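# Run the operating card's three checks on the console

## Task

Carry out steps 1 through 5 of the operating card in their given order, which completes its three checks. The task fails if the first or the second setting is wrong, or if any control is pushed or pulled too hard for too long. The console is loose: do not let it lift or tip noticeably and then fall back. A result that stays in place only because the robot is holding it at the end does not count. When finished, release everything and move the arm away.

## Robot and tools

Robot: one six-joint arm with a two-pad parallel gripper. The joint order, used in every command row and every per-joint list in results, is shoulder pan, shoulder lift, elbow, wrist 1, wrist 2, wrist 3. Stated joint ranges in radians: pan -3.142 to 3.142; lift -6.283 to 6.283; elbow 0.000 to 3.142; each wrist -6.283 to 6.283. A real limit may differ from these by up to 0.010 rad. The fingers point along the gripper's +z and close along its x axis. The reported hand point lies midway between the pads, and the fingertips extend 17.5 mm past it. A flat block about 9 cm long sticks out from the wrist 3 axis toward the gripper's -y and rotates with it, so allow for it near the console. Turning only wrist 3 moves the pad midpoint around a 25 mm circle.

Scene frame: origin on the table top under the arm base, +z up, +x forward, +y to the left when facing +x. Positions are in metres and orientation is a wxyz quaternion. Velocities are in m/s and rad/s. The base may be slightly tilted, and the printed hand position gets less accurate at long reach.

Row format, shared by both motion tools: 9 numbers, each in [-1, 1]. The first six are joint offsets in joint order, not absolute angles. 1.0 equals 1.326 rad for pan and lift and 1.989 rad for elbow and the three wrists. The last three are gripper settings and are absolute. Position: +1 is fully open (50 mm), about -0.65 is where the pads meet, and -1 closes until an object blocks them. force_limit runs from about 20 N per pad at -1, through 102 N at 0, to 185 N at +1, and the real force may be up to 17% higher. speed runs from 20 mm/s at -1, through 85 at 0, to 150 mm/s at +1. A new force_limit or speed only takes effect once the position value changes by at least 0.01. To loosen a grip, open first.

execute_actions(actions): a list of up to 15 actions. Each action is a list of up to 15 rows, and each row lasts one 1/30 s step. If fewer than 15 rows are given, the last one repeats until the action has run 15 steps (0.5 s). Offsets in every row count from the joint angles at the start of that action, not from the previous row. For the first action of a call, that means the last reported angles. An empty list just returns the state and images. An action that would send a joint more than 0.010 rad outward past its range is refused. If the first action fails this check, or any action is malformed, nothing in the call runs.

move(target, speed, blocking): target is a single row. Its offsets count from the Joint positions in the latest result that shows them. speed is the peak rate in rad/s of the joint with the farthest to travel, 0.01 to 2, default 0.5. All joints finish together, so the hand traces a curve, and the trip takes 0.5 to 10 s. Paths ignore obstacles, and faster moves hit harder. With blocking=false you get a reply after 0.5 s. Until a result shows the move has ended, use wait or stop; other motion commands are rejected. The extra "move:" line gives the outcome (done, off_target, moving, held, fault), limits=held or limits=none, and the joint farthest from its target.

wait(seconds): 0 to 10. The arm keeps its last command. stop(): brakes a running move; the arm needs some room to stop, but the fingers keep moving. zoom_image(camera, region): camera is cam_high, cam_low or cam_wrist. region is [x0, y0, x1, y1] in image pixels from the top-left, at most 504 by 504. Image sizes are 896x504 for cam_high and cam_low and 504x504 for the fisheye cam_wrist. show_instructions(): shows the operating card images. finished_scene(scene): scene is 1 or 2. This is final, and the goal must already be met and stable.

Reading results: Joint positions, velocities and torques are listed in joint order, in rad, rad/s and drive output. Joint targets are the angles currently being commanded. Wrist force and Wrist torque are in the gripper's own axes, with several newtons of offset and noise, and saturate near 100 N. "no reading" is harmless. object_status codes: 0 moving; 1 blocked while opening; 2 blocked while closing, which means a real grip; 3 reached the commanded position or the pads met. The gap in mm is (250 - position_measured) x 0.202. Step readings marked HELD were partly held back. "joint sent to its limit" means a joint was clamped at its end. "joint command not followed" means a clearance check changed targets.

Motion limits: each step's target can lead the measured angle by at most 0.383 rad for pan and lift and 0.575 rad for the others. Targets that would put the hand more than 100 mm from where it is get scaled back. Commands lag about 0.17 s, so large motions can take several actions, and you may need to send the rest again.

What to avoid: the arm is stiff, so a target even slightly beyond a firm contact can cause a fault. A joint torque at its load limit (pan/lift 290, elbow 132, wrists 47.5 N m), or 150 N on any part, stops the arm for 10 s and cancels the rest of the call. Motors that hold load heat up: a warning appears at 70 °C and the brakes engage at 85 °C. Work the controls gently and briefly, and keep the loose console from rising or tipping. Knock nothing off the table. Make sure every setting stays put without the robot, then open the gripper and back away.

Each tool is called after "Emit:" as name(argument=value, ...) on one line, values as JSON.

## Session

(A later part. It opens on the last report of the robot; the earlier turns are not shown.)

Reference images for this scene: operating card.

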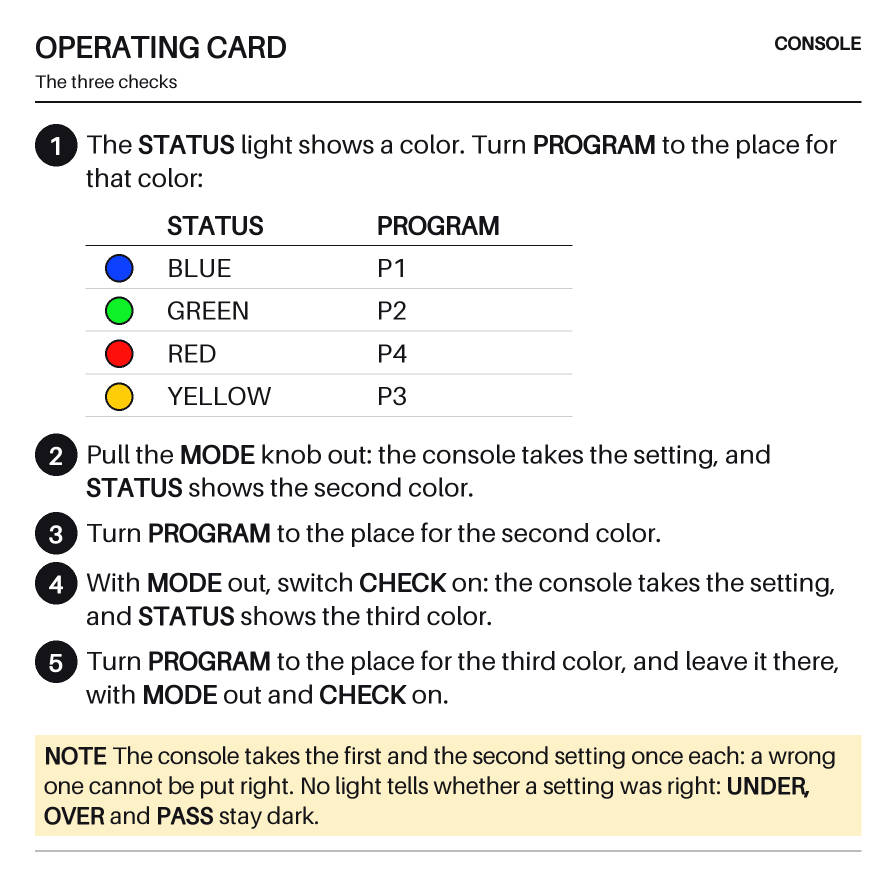

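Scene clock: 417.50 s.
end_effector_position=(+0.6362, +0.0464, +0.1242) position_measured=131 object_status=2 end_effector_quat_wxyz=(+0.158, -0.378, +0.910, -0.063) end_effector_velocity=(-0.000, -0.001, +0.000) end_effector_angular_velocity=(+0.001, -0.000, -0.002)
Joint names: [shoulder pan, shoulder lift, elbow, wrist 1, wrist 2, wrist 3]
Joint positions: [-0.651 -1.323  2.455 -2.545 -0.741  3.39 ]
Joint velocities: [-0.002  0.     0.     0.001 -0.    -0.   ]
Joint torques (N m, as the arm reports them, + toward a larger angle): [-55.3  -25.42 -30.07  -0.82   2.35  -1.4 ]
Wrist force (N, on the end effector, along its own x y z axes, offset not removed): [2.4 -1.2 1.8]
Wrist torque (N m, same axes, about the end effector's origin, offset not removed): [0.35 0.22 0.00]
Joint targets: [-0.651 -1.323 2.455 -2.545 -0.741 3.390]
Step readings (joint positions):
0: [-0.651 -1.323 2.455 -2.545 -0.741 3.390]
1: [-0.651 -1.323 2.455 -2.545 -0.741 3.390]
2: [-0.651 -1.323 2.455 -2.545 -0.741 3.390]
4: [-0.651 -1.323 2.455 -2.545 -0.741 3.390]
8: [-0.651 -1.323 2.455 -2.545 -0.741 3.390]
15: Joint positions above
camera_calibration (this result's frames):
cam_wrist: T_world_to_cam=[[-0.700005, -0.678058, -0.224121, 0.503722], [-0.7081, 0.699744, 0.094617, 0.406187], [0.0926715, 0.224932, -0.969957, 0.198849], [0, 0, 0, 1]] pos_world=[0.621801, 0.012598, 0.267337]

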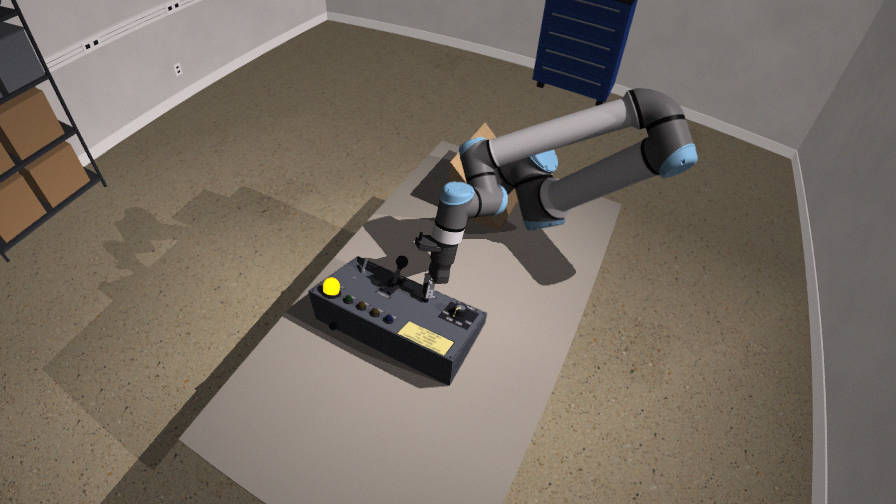

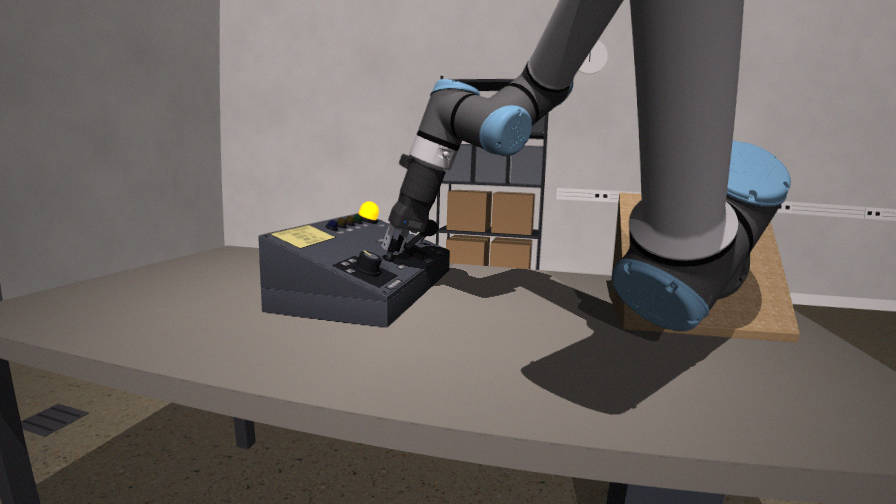

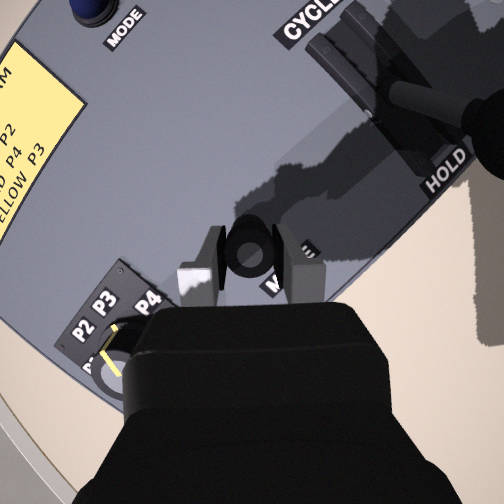

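Emit:
move(target=[-0.01089,-0.01572,-0.00055,0.01882,-0.0012,-0.0106,-1,-0.65,-0.5], speed=0.05)

Scene clock: 426.37 s.
end_effector_position=(+0.6329, +0.0464, +0.1335) position_measured=131 object_status=2 end_effector_quat_wxyz=(+0.158, -0.378, +0.910, -0.063) end_effector_velocity=(-0.000, -0.001, +0.001) end_effector_angular_velocity=(-0.001, -0.001, +0.001)
Joint names: [shoulder pan, shoulder lift, elbow, wrist 1, wrist 2, wrist 3]
Joint positions: [-0.666 -1.344  2.454 -2.508 -0.743  3.369]
Joint velocities: [-0.003 -0.001 -0.     0.003 -0.001 -0.004]
Joint torques (N m, as the arm reports them, + toward a larger angle): [-56.83 -20.28 -44.12  -0.66  -2.63  -1.59]
Wrist force (N, on the end effector, along its own x y z axes, offset not removed): [3.7 -1.8 -2.9]
Wrist torque (N m, same axes, about the end effector's origin, offset not removed): [-0.89 -0.52 -0.15]
Joint targets: [-0.666 -1.344 2.454 -2.507 -0.743 3.369]
move: done; limits=none; farthest joint: the wrist 2, 0.001 radians from its target (0.003 radians at the start)
camera_calibration (this result's frames):
cam_wrist: T_world_to_cam=[[-0.699961, -0.678103, -0.224122, 0.503405], [-0.708137, 0.699718, 0.0945361, 0.403027], [0.092717, 0.224881, -0.969965, 0.208181], [0, 0, 0, 1]] pos_world=[0.61846, 0.0125393, 0.276652]

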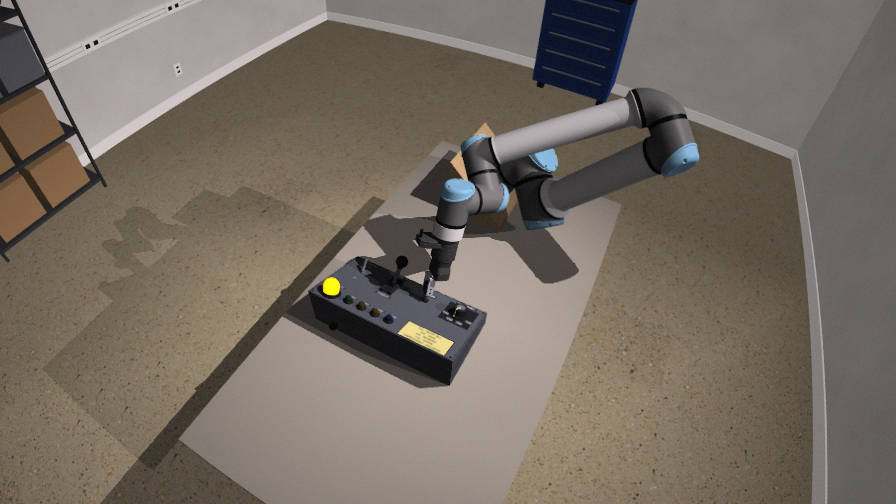

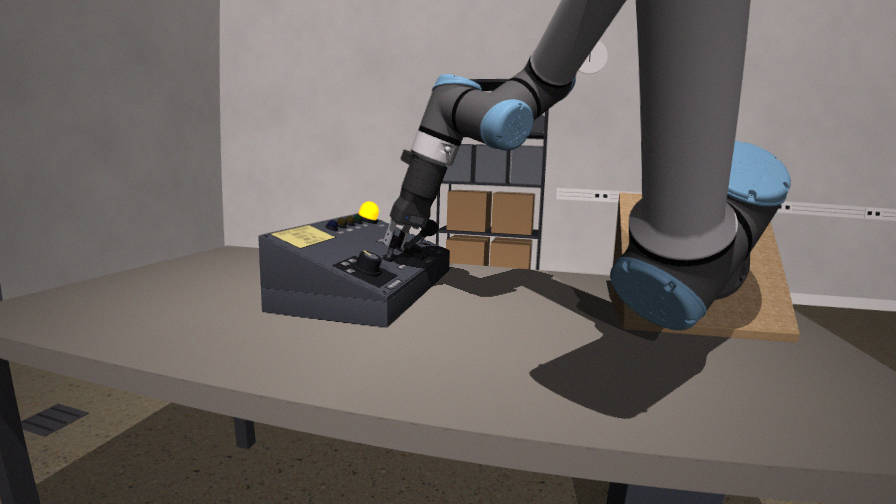

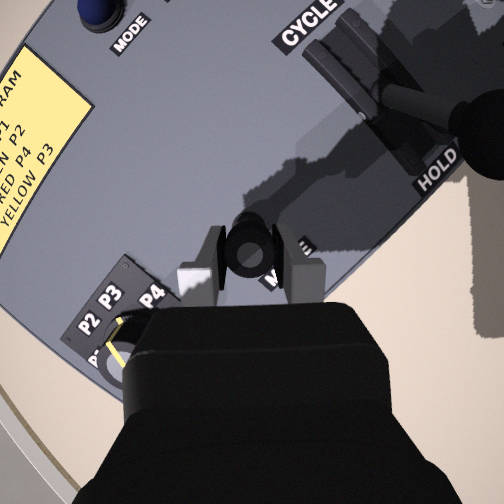

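Past the peak; 4 mm more.

Emit:
move(target=[-0.00436,-0.00627,-0.00033,0.00762,-0.0005,-0.00422,-1,-0.65,-0.5], speed=0.04)

Emit:
execute_actions(actions=[[[0,0,0,0,0,0,1,-0.65,0]]])

Scene clock: 434.17 s.
end_effector_position=(+0.6316, +0.0464, +0.1372) position_measured=131 object_status=2 end_effector_quat_wxyz=(+0.158, -0.378, +0.910, -0.063) end_effector_velocity=(+0.000, +0.000, +0.000) end_effector_angular_velocity=(-0.001, +0.001, +0.002)
Joint names: [shoulder pan, shoulder lift, elbow, wrist 1, wrist 2, wrist 3]
Joint positions: [-0.671 -1.352  2.453 -2.493 -0.744  3.361]
Joint velocities: [-0.    -0.001 -0.001  0.003 -0.    -0.003]
Joint torques (N m, as the arm reports them, + toward a larger angle): [-55.97 -22.11 -44.37  -0.89  -2.47  -1.59]
Wrist force (N, on the end effector, along its own x y z axes, offset not removed): [3.2 -0.7 -4.7]
Wrist torque (N m, same axes, about the end effector's origin, offset not removed): [-0.40 -0.15 -0.06]
Joint targets: [-0.672 -1.352 2.453 -2.493 -0.744 3.361]
move: done; limits=none; farthest joint: the shoulder pan, 0.000 radians from its target (0.006 radians at the start)
camera_calibration (this result's frames):
cam_wrist: T_world_to_cam=[[-0.699973, -0.678085, -0.224138, 0.503329], [-0.708125, 0.699728, 0.0945549, 0.401745], [0.0927191, 0.224903, -0.96996, 0.211888], [0, 0, 0, 1]] pos_world=[0.617156, 0.0125338, 0.280351]

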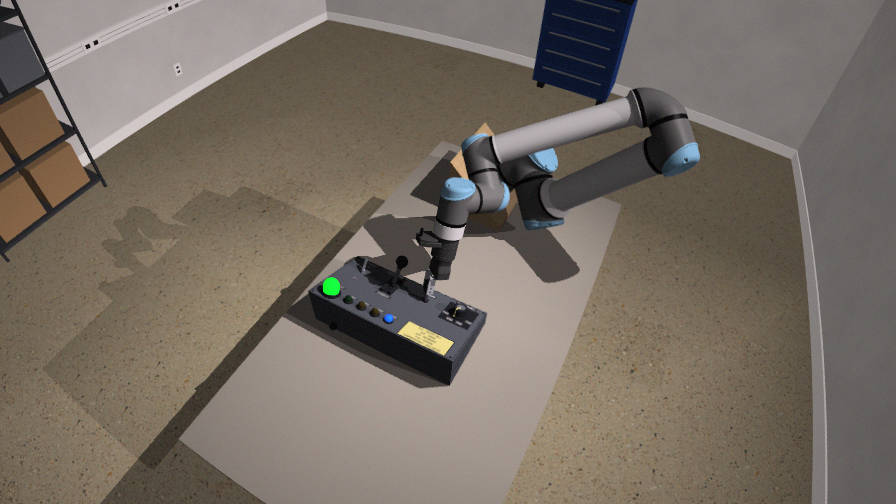

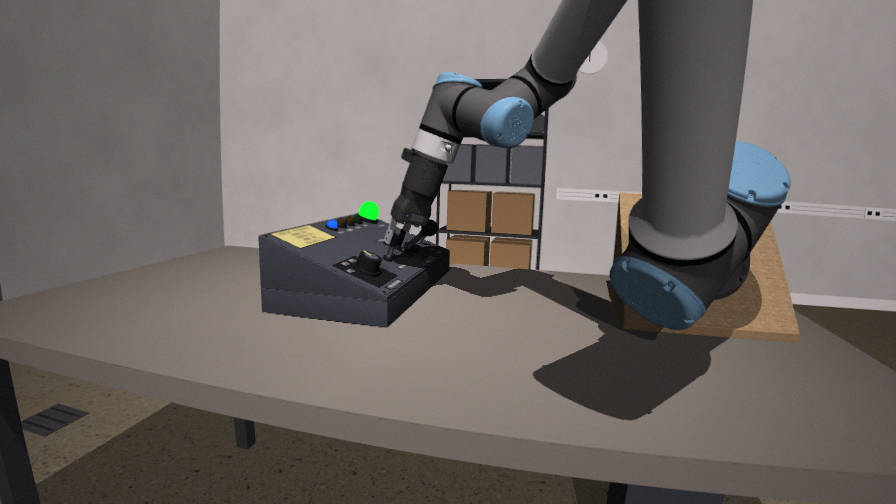

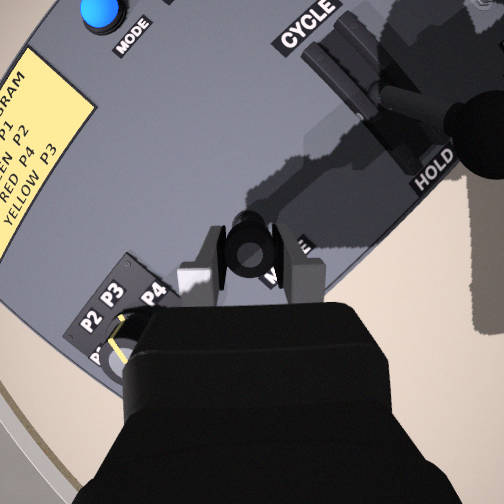

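Scene clock: 434.67 s.
end_effector_position=(+0.6316, +0.0464, +0.1373) position_measured=3 object_status=0 end_effector_quat_wxyz=(+0.158, -0.378, +0.910, -0.063) end_effector_velocity=(+0.000, -0.001, +0.000) end_effector_angular_velocity=(+0.000, -0.001, -0.001)
Joint names: [shoulder pan, shoulder lift, elbow, wrist 1, wrist 2, wrist 3]
Joint positions: [-0.671 -1.352  2.453 -2.493 -0.744  3.361]
Joint velocities: [-0.001  0.001 -0.    -0.     0.    -0.   ]
Joint torques (N m, as the arm reports them, + toward a larger angle): [-46.16 -13.06 -40.91  -3.22  -1.89   1.03]
Wrist force (N, on the end effector, along its own x y z axes, offset not removed): [-2.8 -2.7 0.6]
Wrist torque (N m, same axes, about the end effector's origin, offset not removed): [-0.35 0.38 0.03]
Joint targets: [-0.671 -1.352 2.453 -2.493 -0.744 3.361]
Step readings (joint positions):
0: [-0.671 -1.352 2.453 -2.493 -0.744 3.361]
1: [-0.671 -1.352 2.453 -2.493 -0.744 3.361]
2: [-0.671 -1.352 2.453 -2.493 -0.744 3.361]
4: [-0.671 -1.352 2.453 -2.493 -0.744 3.361]
8: [-0.671 -1.352 2.453 -2.493 -0.744 3.361]
15: Joint positions above
camera_calibration (this result's frames):
cam_wrist: T_world_to_cam=[[-0.699953, -0.678106, -0.224137, 0.50333], [-0.708143, 0.699712, 0.0945315, 0.40176], [0.092729, 0.224889, -0.969962, 0.211917], [0, 0, 0, 1]] pos_world=[0.61716, 0.0125368, 0.280388]

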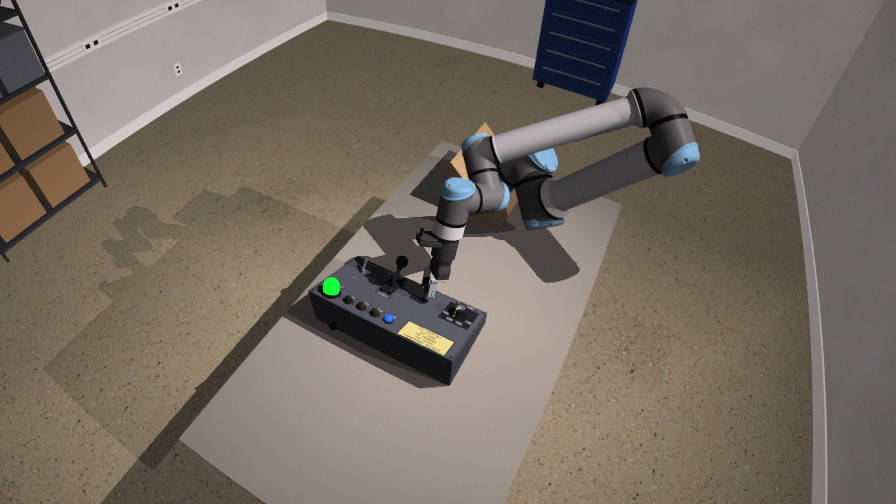

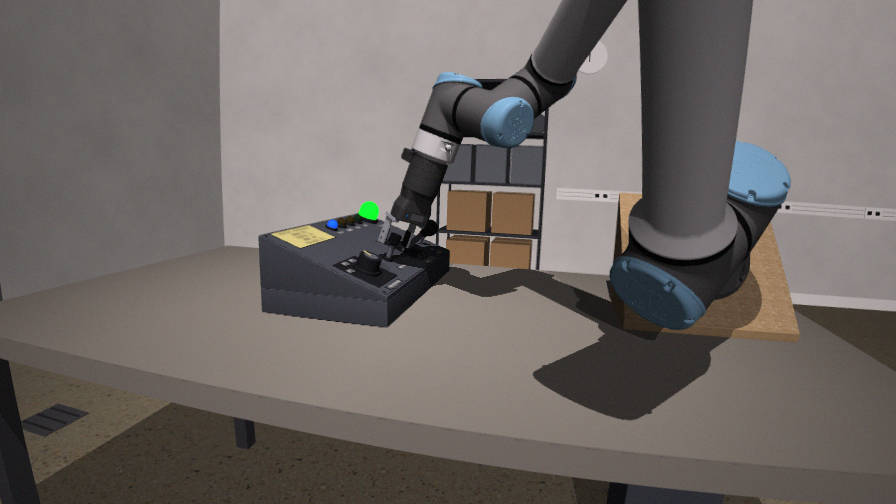

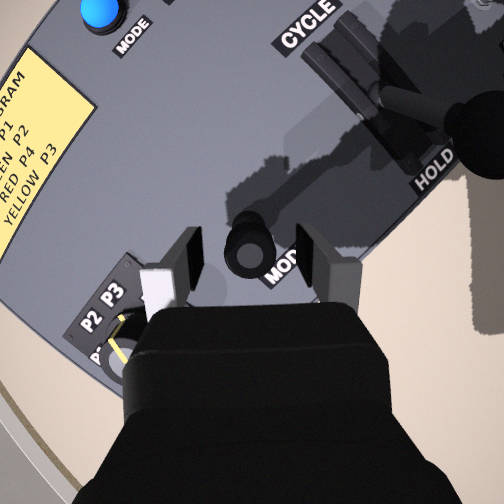

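Emit:
move(target=[-0.0525,-0.0745,-0.0058,0.0917,-0.0075,-0.0495,1,-0.65,0], speed=0.5)

Emit:
move(target=[0.15019,-0.07036,0.00495,-0.06571,0.01458,0.14589,1,-0.65,0], speed=0.6)

Emit:
move(target=[0.03983,0.05802,0.00253,-0.07089,0.00021,0.03982,1,-0.65,0], speed=0.3)

Scene clock: 454.63 s.
end_effector_position=(+0.6140, +0.0477, +0.1827) position_measured=3 object_status=3 end_effector_quat_wxyz=(+0.159, -0.378, +0.910, -0.064) end_effector_velocity=(-0.001, -0.001, +0.001) end_effector_angular_velocity=(-0.001, -0.000, -0.001)
Joint names: [shoulder pan, shoulder lift, elbow, wrist 1, wrist 2, wrist 3]
Joint positions: [-0.741 -1.451  2.442 -2.311 -0.759  3.263]
Joint velocities: [-0.003 -0.001  0.     0.002 -0.001 -0.002]
Joint torques (N m, as the arm reports them, + toward a larger angle): [-52.16 -15.23 -46.92  -0.65  -3.12  -1.78]
Wrist force (N, on the end effector, along its own x y z axes, offset not removed): [-1.9 0.4 0.1]
Wrist torque (N m, same axes, about the end effector's origin, offset not removed): [0.22 0.13 0.09]
Joint targets: [-0.741 -1.451 2.442 -2.310 -0.759 3.263]
move: done; limits=none; farthest joint: the shoulder pan, 0.000 radians from its target (0.069 radians at the start)
camera_calibration (this result's frames):
cam_wrist: T_world_to_cam=[[-0.700344, -0.677634, -0.224346, 0.502409], [-0.707684, 0.700226, 0.0941631, 0.38388], [0.0932848, 0.224712, -0.96995, 0.256939], [0, 0, 0, 1]] pos_world=[0.599556, 0.0139096, 0.325784]

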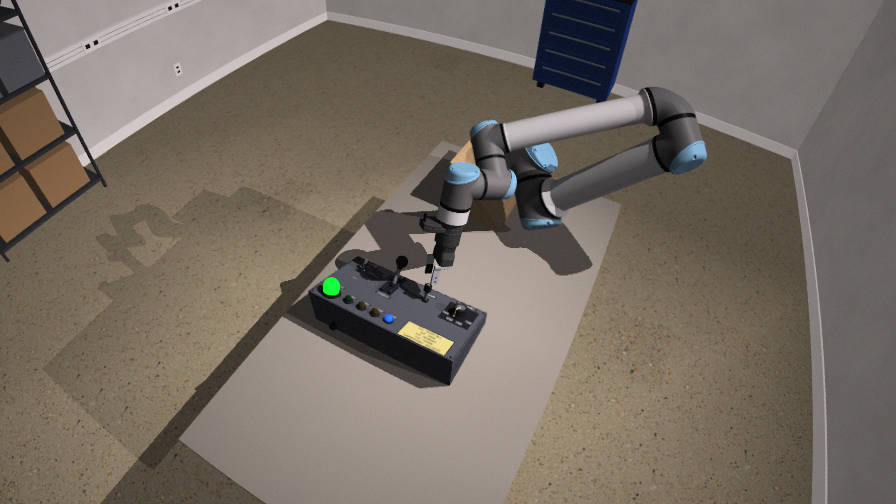

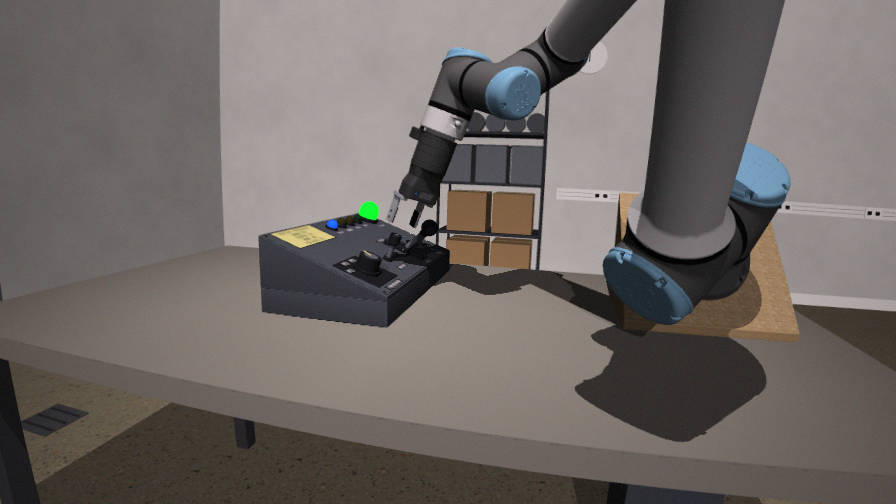

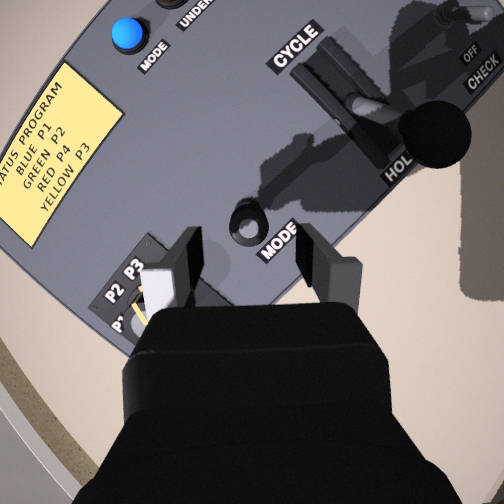

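Scene clock: 455.90 s.
end_effector_position=(+0.6287, +0.1655, +0.1466) position_measured=3 object_status=3 end_effector_quat_wxyz=(+0.158, -0.378, +0.910, -0.063) end_effector_velocity=(+0.000, +0.002, +0.000) end_effector_angular_velocity=(+0.002, -0.001, -0.001)
Joint names: [shoulder pan, shoulder lift, elbow, wrist 1, wrist 2, wrist 3]
Joint positions: [-0.542 -1.544  2.451 -2.441 -0.73   3.552]
Joint velocities: [ 0.002 -0.002  0.    -0.002  0.001  0.006]
Joint torques (N m, as the arm reports them, + toward a larger angle): [-24.82 -17.16 -28.54  -7.26   3.35   2.85]
Wrist force (N, on the end effector, along its own x y z axes, offset not removed): [-4.0 -1.6 0.7]
Wrist torque (N m, same axes, about the end effector's origin, offset not removed): [-0.33 0.57 0.08]
Joint targets: [-0.542 -1.544 2.451 -2.441 -0.730 3.553]
move: done; limits=none; farthest joint: the shoulder lift, 0.001 radians from its target (0.094 radians at the start)
camera_calibration (this result's frames):
cam_wrist: T_world_to_cam=[[-0.699982, -0.678074, -0.224143, 0.584172], [-0.708127, 0.699709, 0.0946784, 0.315466], [0.092636, 0.224995, -0.969946, 0.194484], [0, 0, 0, 1]] pos_world=[0.614284, 0.13162, 0.28971]

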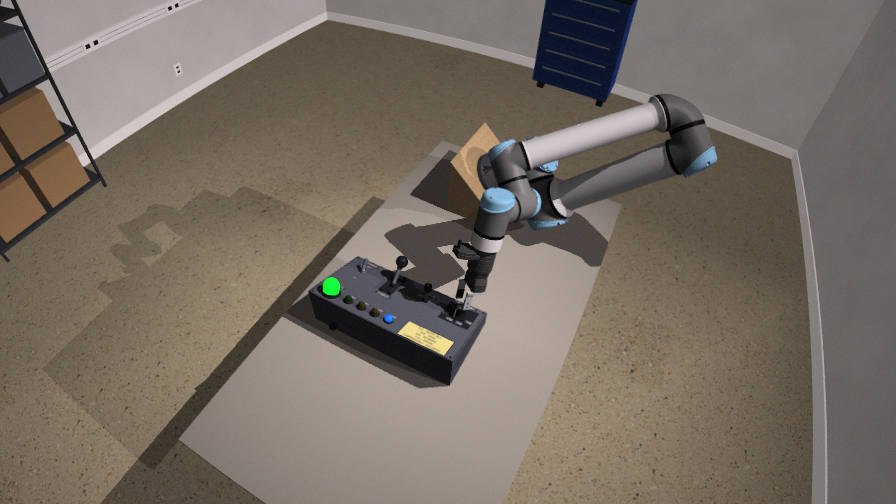

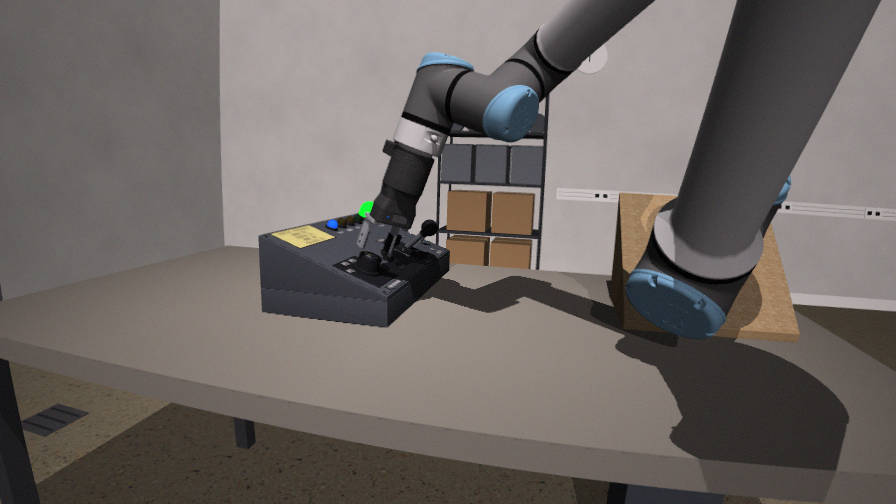

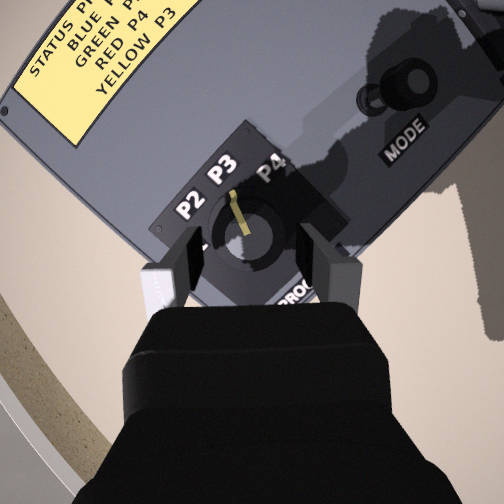

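Scene clock: 457.03 s.
end_effector_position=(+0.6404, +0.1656, +0.1138) position_measured=3 object_status=3 end_effector_quat_wxyz=(+0.158, -0.378, +0.910, -0.063) end_effector_velocity=(-0.000, +0.000, -0.001) end_effector_angular_velocity=(+0.000, +0.000, -0.000)
Joint names: [shoulder pan, shoulder lift, elbow, wrist 1, wrist 2, wrist 3]
Joint positions: [-0.489 -1.467  2.456 -2.582 -0.729  3.631]
Joint velocities: [ 0.001  0.     0.    -0.001  0.     0.001]
Joint torques (N m, as the arm reports them, + toward a larger angle): [-23.59  -5.8  -25.58  -7.03   3.14   3.45]
Wrist force (N, on the end effector, along its own x y z axes, offset not removed): [-3.6 3.0 1.4]
Wrist torque (N m, same axes, about the end effector's origin, offset not removed): [0.56 0.56 -0.08]
Joint targets: [-0.489 -1.467 2.456 -2.582 -0.729 3.632]
move: done; limits=none; farthest joint: the shoulder pan, 0.000 radians from its target (0.053 radians at the start)
camera_calibration (this result's frames):
cam_wrist: T_world_to_cam=[[-0.699979, -0.678081, -0.224132, 0.585084], [-0.708134, 0.699698, 0.0947062, 0.326771], [0.0926062, 0.225008, -0.969946, 0.161567], [0, 0, 0, 1]] pos_world=[0.625982, 0.13174, 0.2569]

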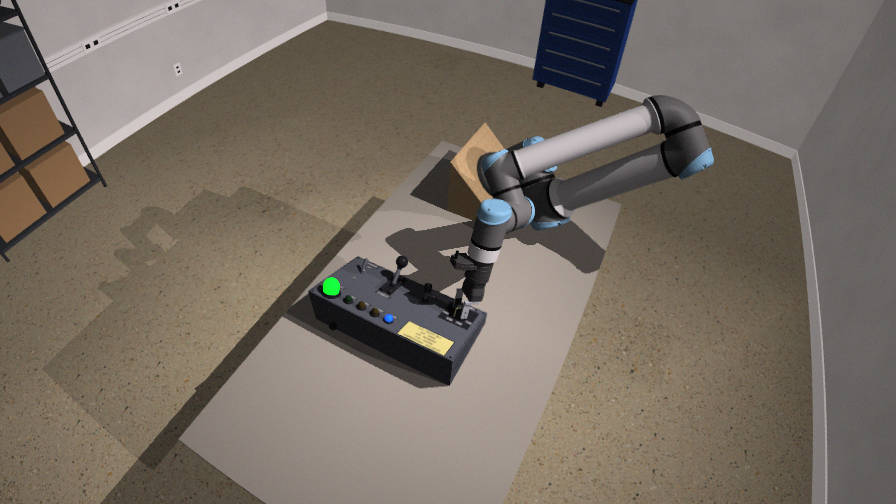

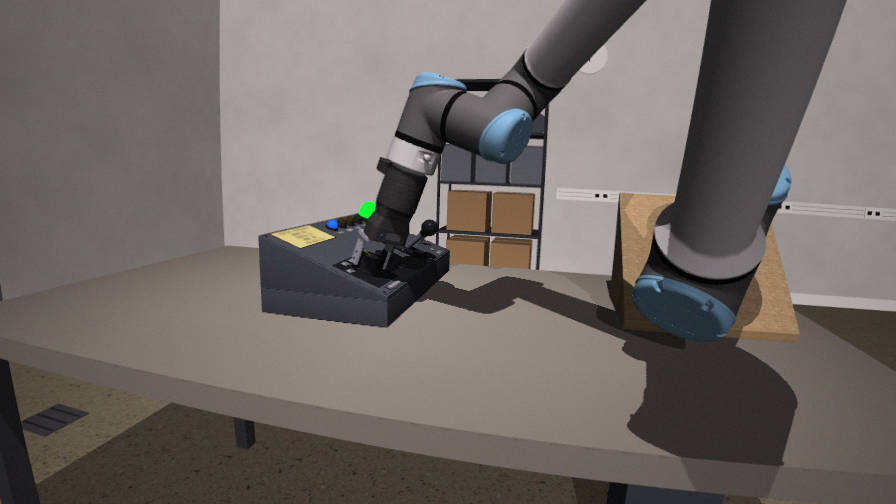

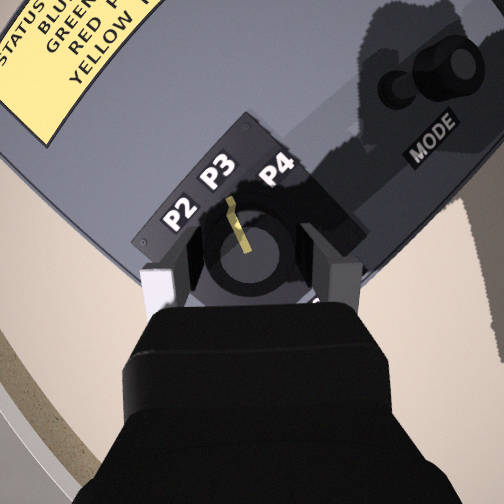

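Emit:
execute_actions(actions=[[[0,0,0,0,0,0,-1,-0.65,-0.5]]])

Emit:
move(target=[-0.0095,0.00356,0.00575,-0.00104,0.0001,-0.20694,-1,-0.65,-0.5], speed=0.8)

Emit:
move(target=[-0.00988,0.00805,0.00247,-0.00047,0,-0.20731,-1,-0.65,-0.5], speed=0.8)

Emit:
execute_actions(actions=[[[0,0,0,0,0,0,1,-0.65,0]]])

Scene clock: 479.33 s.
end_effector_position=(+0.6404, +0.1656, +0.1137) position_measured=37 object_status=2 end_effector_quat_wxyz=(+0.158, -0.378, +0.910, -0.063) end_effector_velocity=(+0.000, -0.001, +0.001) end_effector_angular_velocity=(-0.002, -0.001, -0.000)
Joint names: [shoulder pan, shoulder lift, elbow, wrist 1, wrist 2, wrist 3]
Joint positions: [-0.489 -1.467  2.456 -2.582 -0.729  3.631]
Joint velocities: [-0.001  0.    -0.    -0.    -0.001 -0.001]
Joint torques (N m, as the arm reports them, + toward a larger angle): [-50.02 -24.83 -27.84  -0.02   2.74  -1.59]
Wrist force (N, on the end effector, along its own x y z axes, offset not removed): [-4.2 -2.7 3.3]
Wrist torque (N m, same axes, about the end effector's origin, offset not removed): [-0.13 0.59 0.12]
Joint targets: [-0.489 -1.467 2.456 -2.582 -0.729 3.631]
Step readings (joint positions):
0: [-0.489 -1.467 2.456 -2.582 -0.729 3.632]
1: [-0.489 -1.467 2.456 -2.582 -0.729 3.632]
2: [-0.489 -1.467 2.456 -2.582 -0.729 3.632]
4: [-0.489 -1.467 2.456 -2.582 -0.729 3.632]
8: [-0.489 -1.467 2.456 -2.582 -0.729 3.632]
15: Joint positions above
camera_calibration (this result's frames):
cam_wrist: T_world_to_cam=[[-0.699968, -0.678103, -0.2241, 0.585057], [-0.708153, 0.699672, 0.0947545, 0.32679], [0.0925432, 0.225022, -0.969949, 0.161539], [0, 0, 0, 1]] pos_world=[0.625989, 0.131733, 0.256831]

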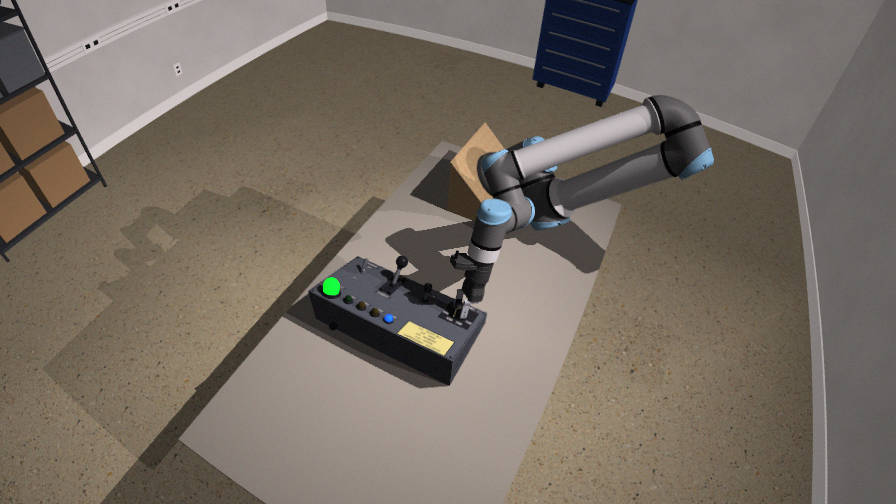

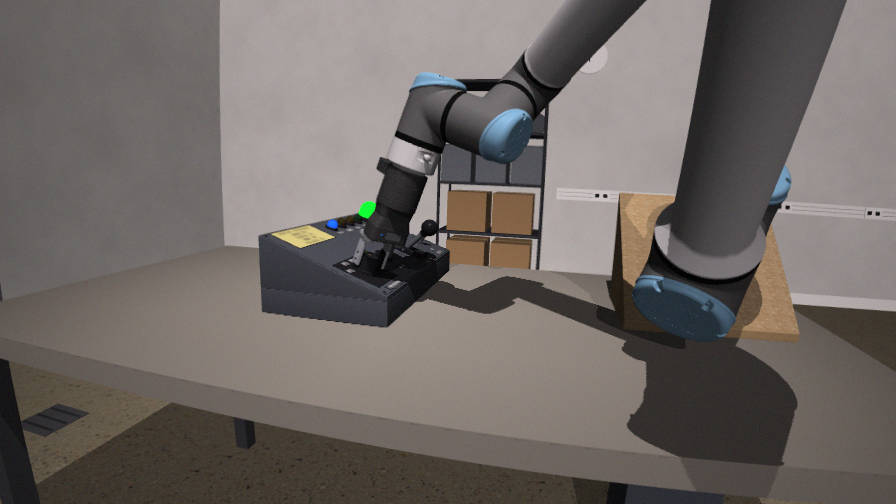

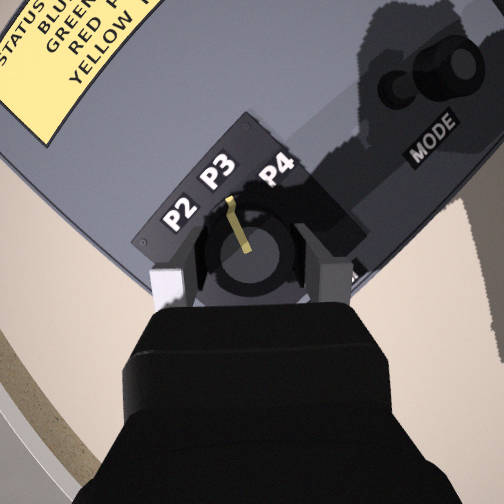

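Scene clock: 480.70 s.
end_effector_position=(+0.6404, +0.1656, +0.1137) position_measured=37 object_status=2 end_effector_quat_wxyz=(+0.143, -0.548, +0.819, -0.093) end_effector_velocity=(+0.001, +0.000, +0.001) end_effector_angular_velocity=(-0.001, -0.002, +0.003)
Joint names: [shoulder pan, shoulder lift, elbow, wrist 1, wrist 2, wrist 3]
Joint positions: [-0.502 -1.462  2.468 -2.584 -0.729  3.22 ]
Joint velocities: [-0.001 -0.001 -0.     0.     0.001 -0.003]
Joint torques (N m, as the arm reports them, + toward a larger angle): [-52.19   0.06 -25.82  -6.87  -1.4   -1.69]
Wrist force (N, on the end effector, along its own x y z axes, offset not removed): [-0.4 -6.4 2.1]
Wrist torque (N m, same axes, about the end effector's origin, offset not removed): [-0.82 0.07 -0.08]
Joint targets: [-0.502 -1.462 2.468 -2.584 -0.729 3.220]
move: done; limits=none; farthest joint: the wrist 3, 0.001 radians from its target (0.412 radians at the start)
camera_calibration (this result's frames):
cam_wrist: T_world_to_cam=[[-0.402958, -0.907417, -0.119247, 0.420929], [-0.914715, 0.403624, 0.0195944, 0.516604], [0.0303506, 0.116973, -0.992671, 0.221842], [0, 0, 0, 1]] pos_world=[0.635429, 0.147495, 0.260288]

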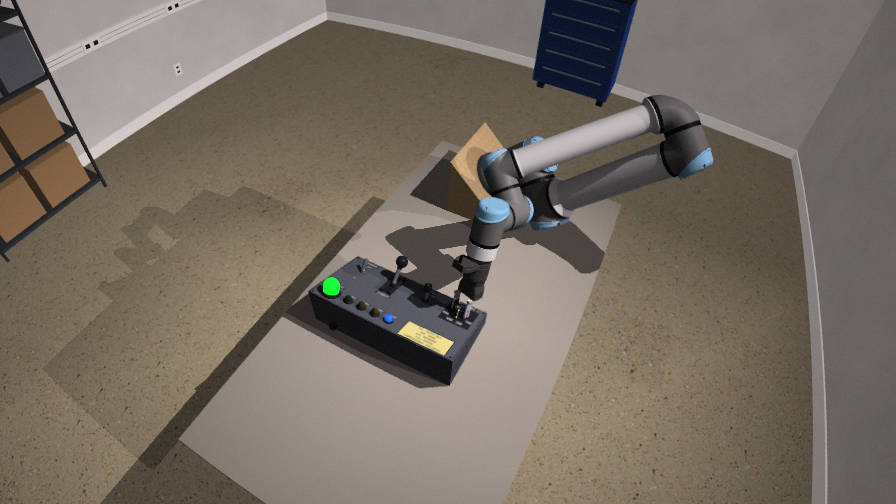

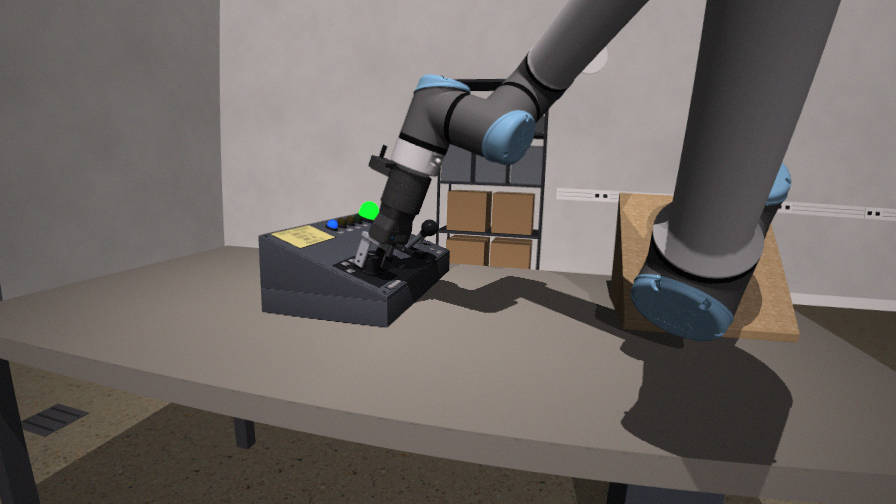

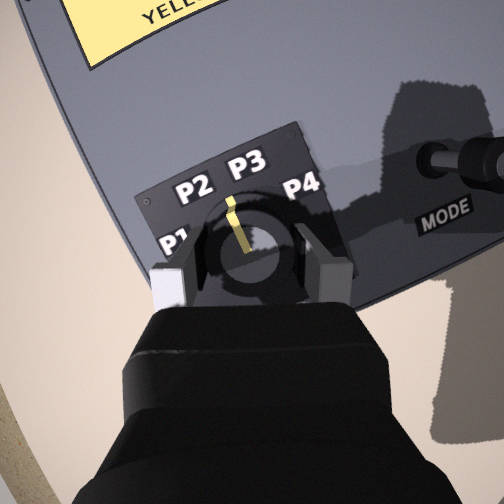

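Scene clock: 482.07 s.
end_effector_position=(+0.6403, +0.1656, +0.1137) position_measured=37 object_status=2 end_effector_quat_wxyz=(-0.122, +0.697, -0.696, +0.119) end_effector_velocity=(-0.001, +0.000, -0.000) end_effector_angular_velocity=(-0.001, +0.001, +0.002)
Joint names: [shoulder pan, shoulder lift, elbow, wrist 1, wrist 2, wrist 3]
Joint positions: [-0.515 -1.452  2.473 -2.585 -0.729  2.808]
Joint velocities: [ 0.    -0.     0.001 -0.    -0.    -0.003]
Joint torques (N m, as the arm reports them, + toward a larger angle): [-51.25  -2.44 -24.71  -6.19  -1.61  -1.3 ]
Wrist force (N, on the end effector, along its own x y z axes, offset not removed): [-5.4 -5.6 6.4]
Wrist torque (N m, same axes, about the end effector's origin, offset not removed): [-0.24 1.01 0.22]
Joint targets: [-0.515 -1.452 2.473 -2.585 -0.729 2.808]
move: done; limits=none; farthest joint: the wrist 3, 0.001 radians from its target (0.413 radians at the start)
camera_calibration (this result's frames):
cam_wrist: T_world_to_cam=[[-0.0461512, -0.998905, 0.00767194, 0.193169], [-0.998864, 0.0460556, -0.0122084, 0.633316], [0.0118417, -0.00822666, -0.999896, 0.255254], [0, 0, 0, 1]] pos_world=[0.638489, 0.16589, 0.261477]

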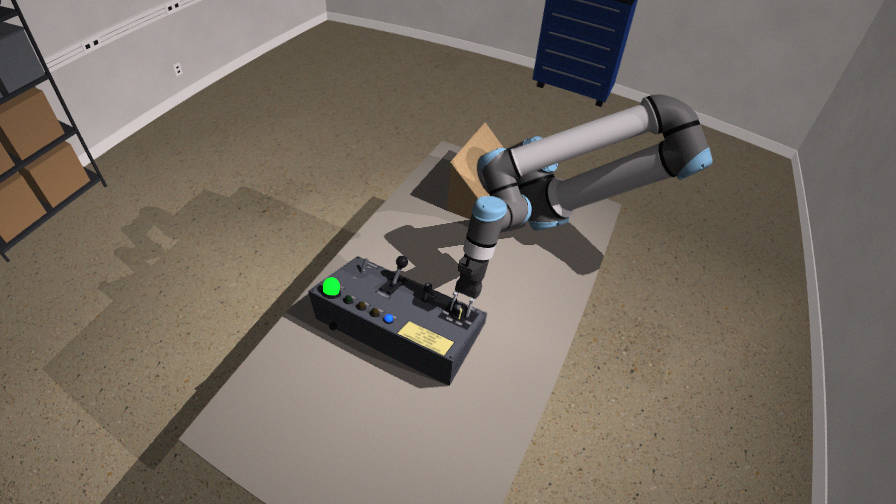

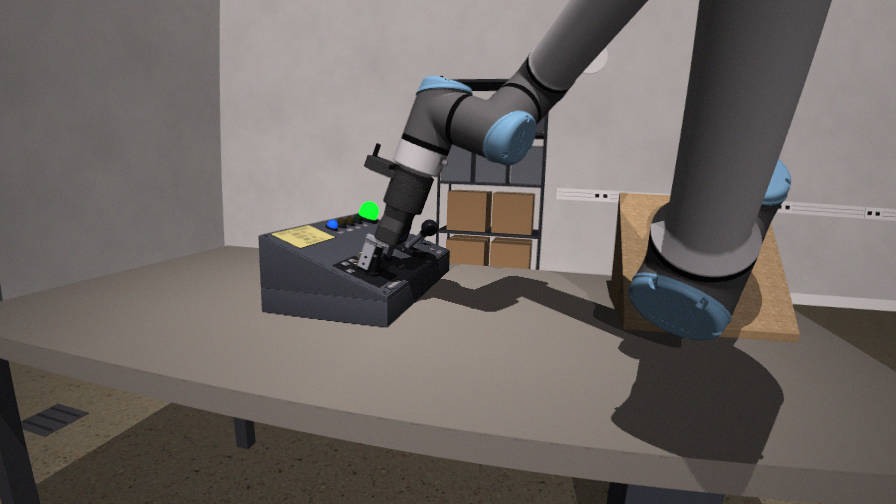

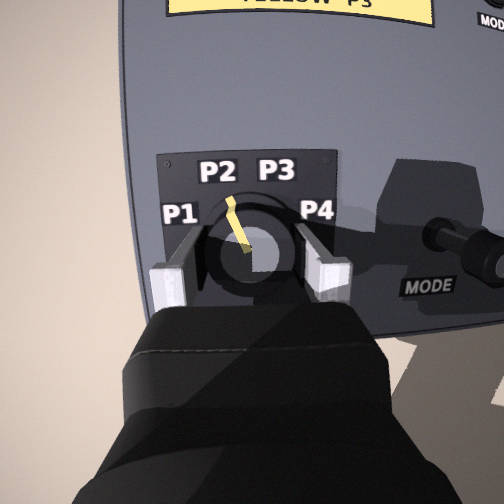

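Scene clock: 482.57 s.
end_effector_position=(+0.6403, +0.1656, +0.1137) position_measured=3 object_status=3 end_effector_quat_wxyz=(-0.122, +0.697, -0.696, +0.119) end_effector_velocity=(-0.000, +0.000, -0.000) end_effector_angular_velocity=(+0.002, +0.000, -0.001)
Joint names: [shoulder pan, shoulder lift, elbow, wrist 1, wrist 2, wrist 3]
Joint positions: [-0.515 -1.452  2.473 -2.585 -0.729  2.808]
Joint velocities: [-0.    -0.001  0.     0.002  0.001  0.   ]
Joint torques (N m, as the arm reports them, + toward a larger angle): [-51.46  -0.5  -28.42  -6.25  -1.6    2.92]
Wrist force (N, on the end effector, along its own x y z axes, offset not removed): [-3.3 -3.8 2.6]
Wrist torque (N m, same axes, about the end effector's origin, offset not removed): [-0.47 0.53 -0.03]
Joint targets: [-0.515 -1.452 2.473 -2.585 -0.729 2.808]
Step readings (joint positions):
0: [-0.515 -1.452 2.473 -2.585 -0.729 2.808]
1: [-0.515 -1.452 2.473 -2.585 -0.729 2.808]
2: [-0.515 -1.452 2.473 -2.585 -0.729 2.808]
4: [-0.515 -1.452 2.473 -2.585 -0.729 2.808]
8: [-0.515 -1.452 2.473 -2.585 -0.729 2.808]
15: Joint positions above
camera_calibration (this result's frames):
cam_wrist: T_world_to_cam=[[-0.0460871, -0.998908, 0.00769323, 0.193122], [-0.998867, 0.0459913, -0.0122045, 0.633319], [0.0118374, -0.00824698, -0.999896, 0.255254], [0, 0, 0, 1]] pos_world=[0.638481, 0.165889, 0.261471]

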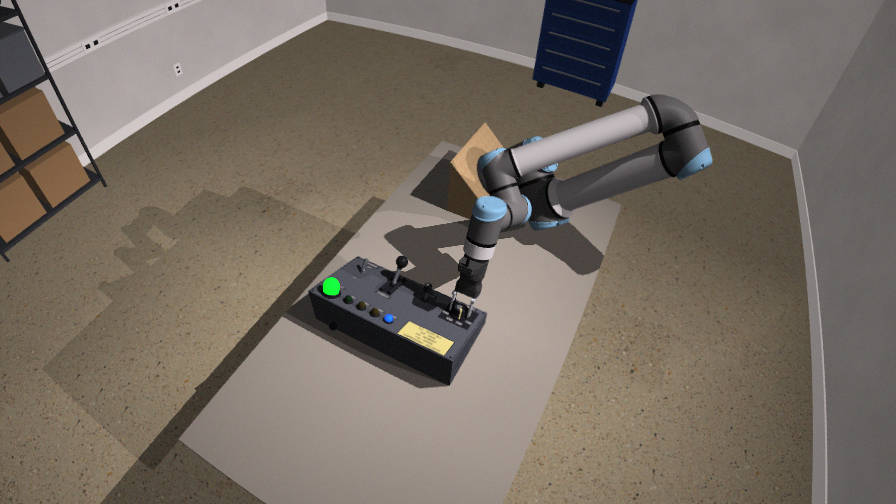

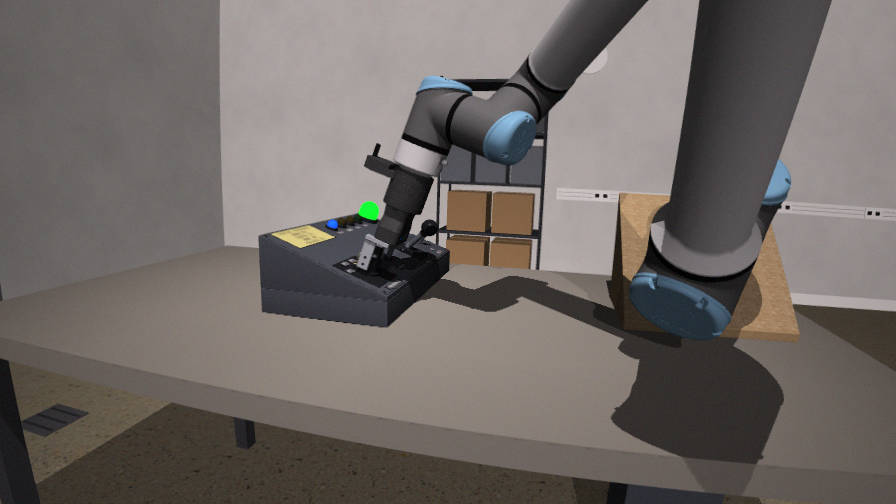

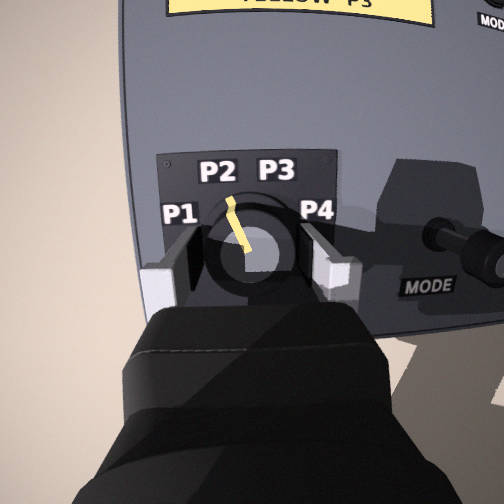

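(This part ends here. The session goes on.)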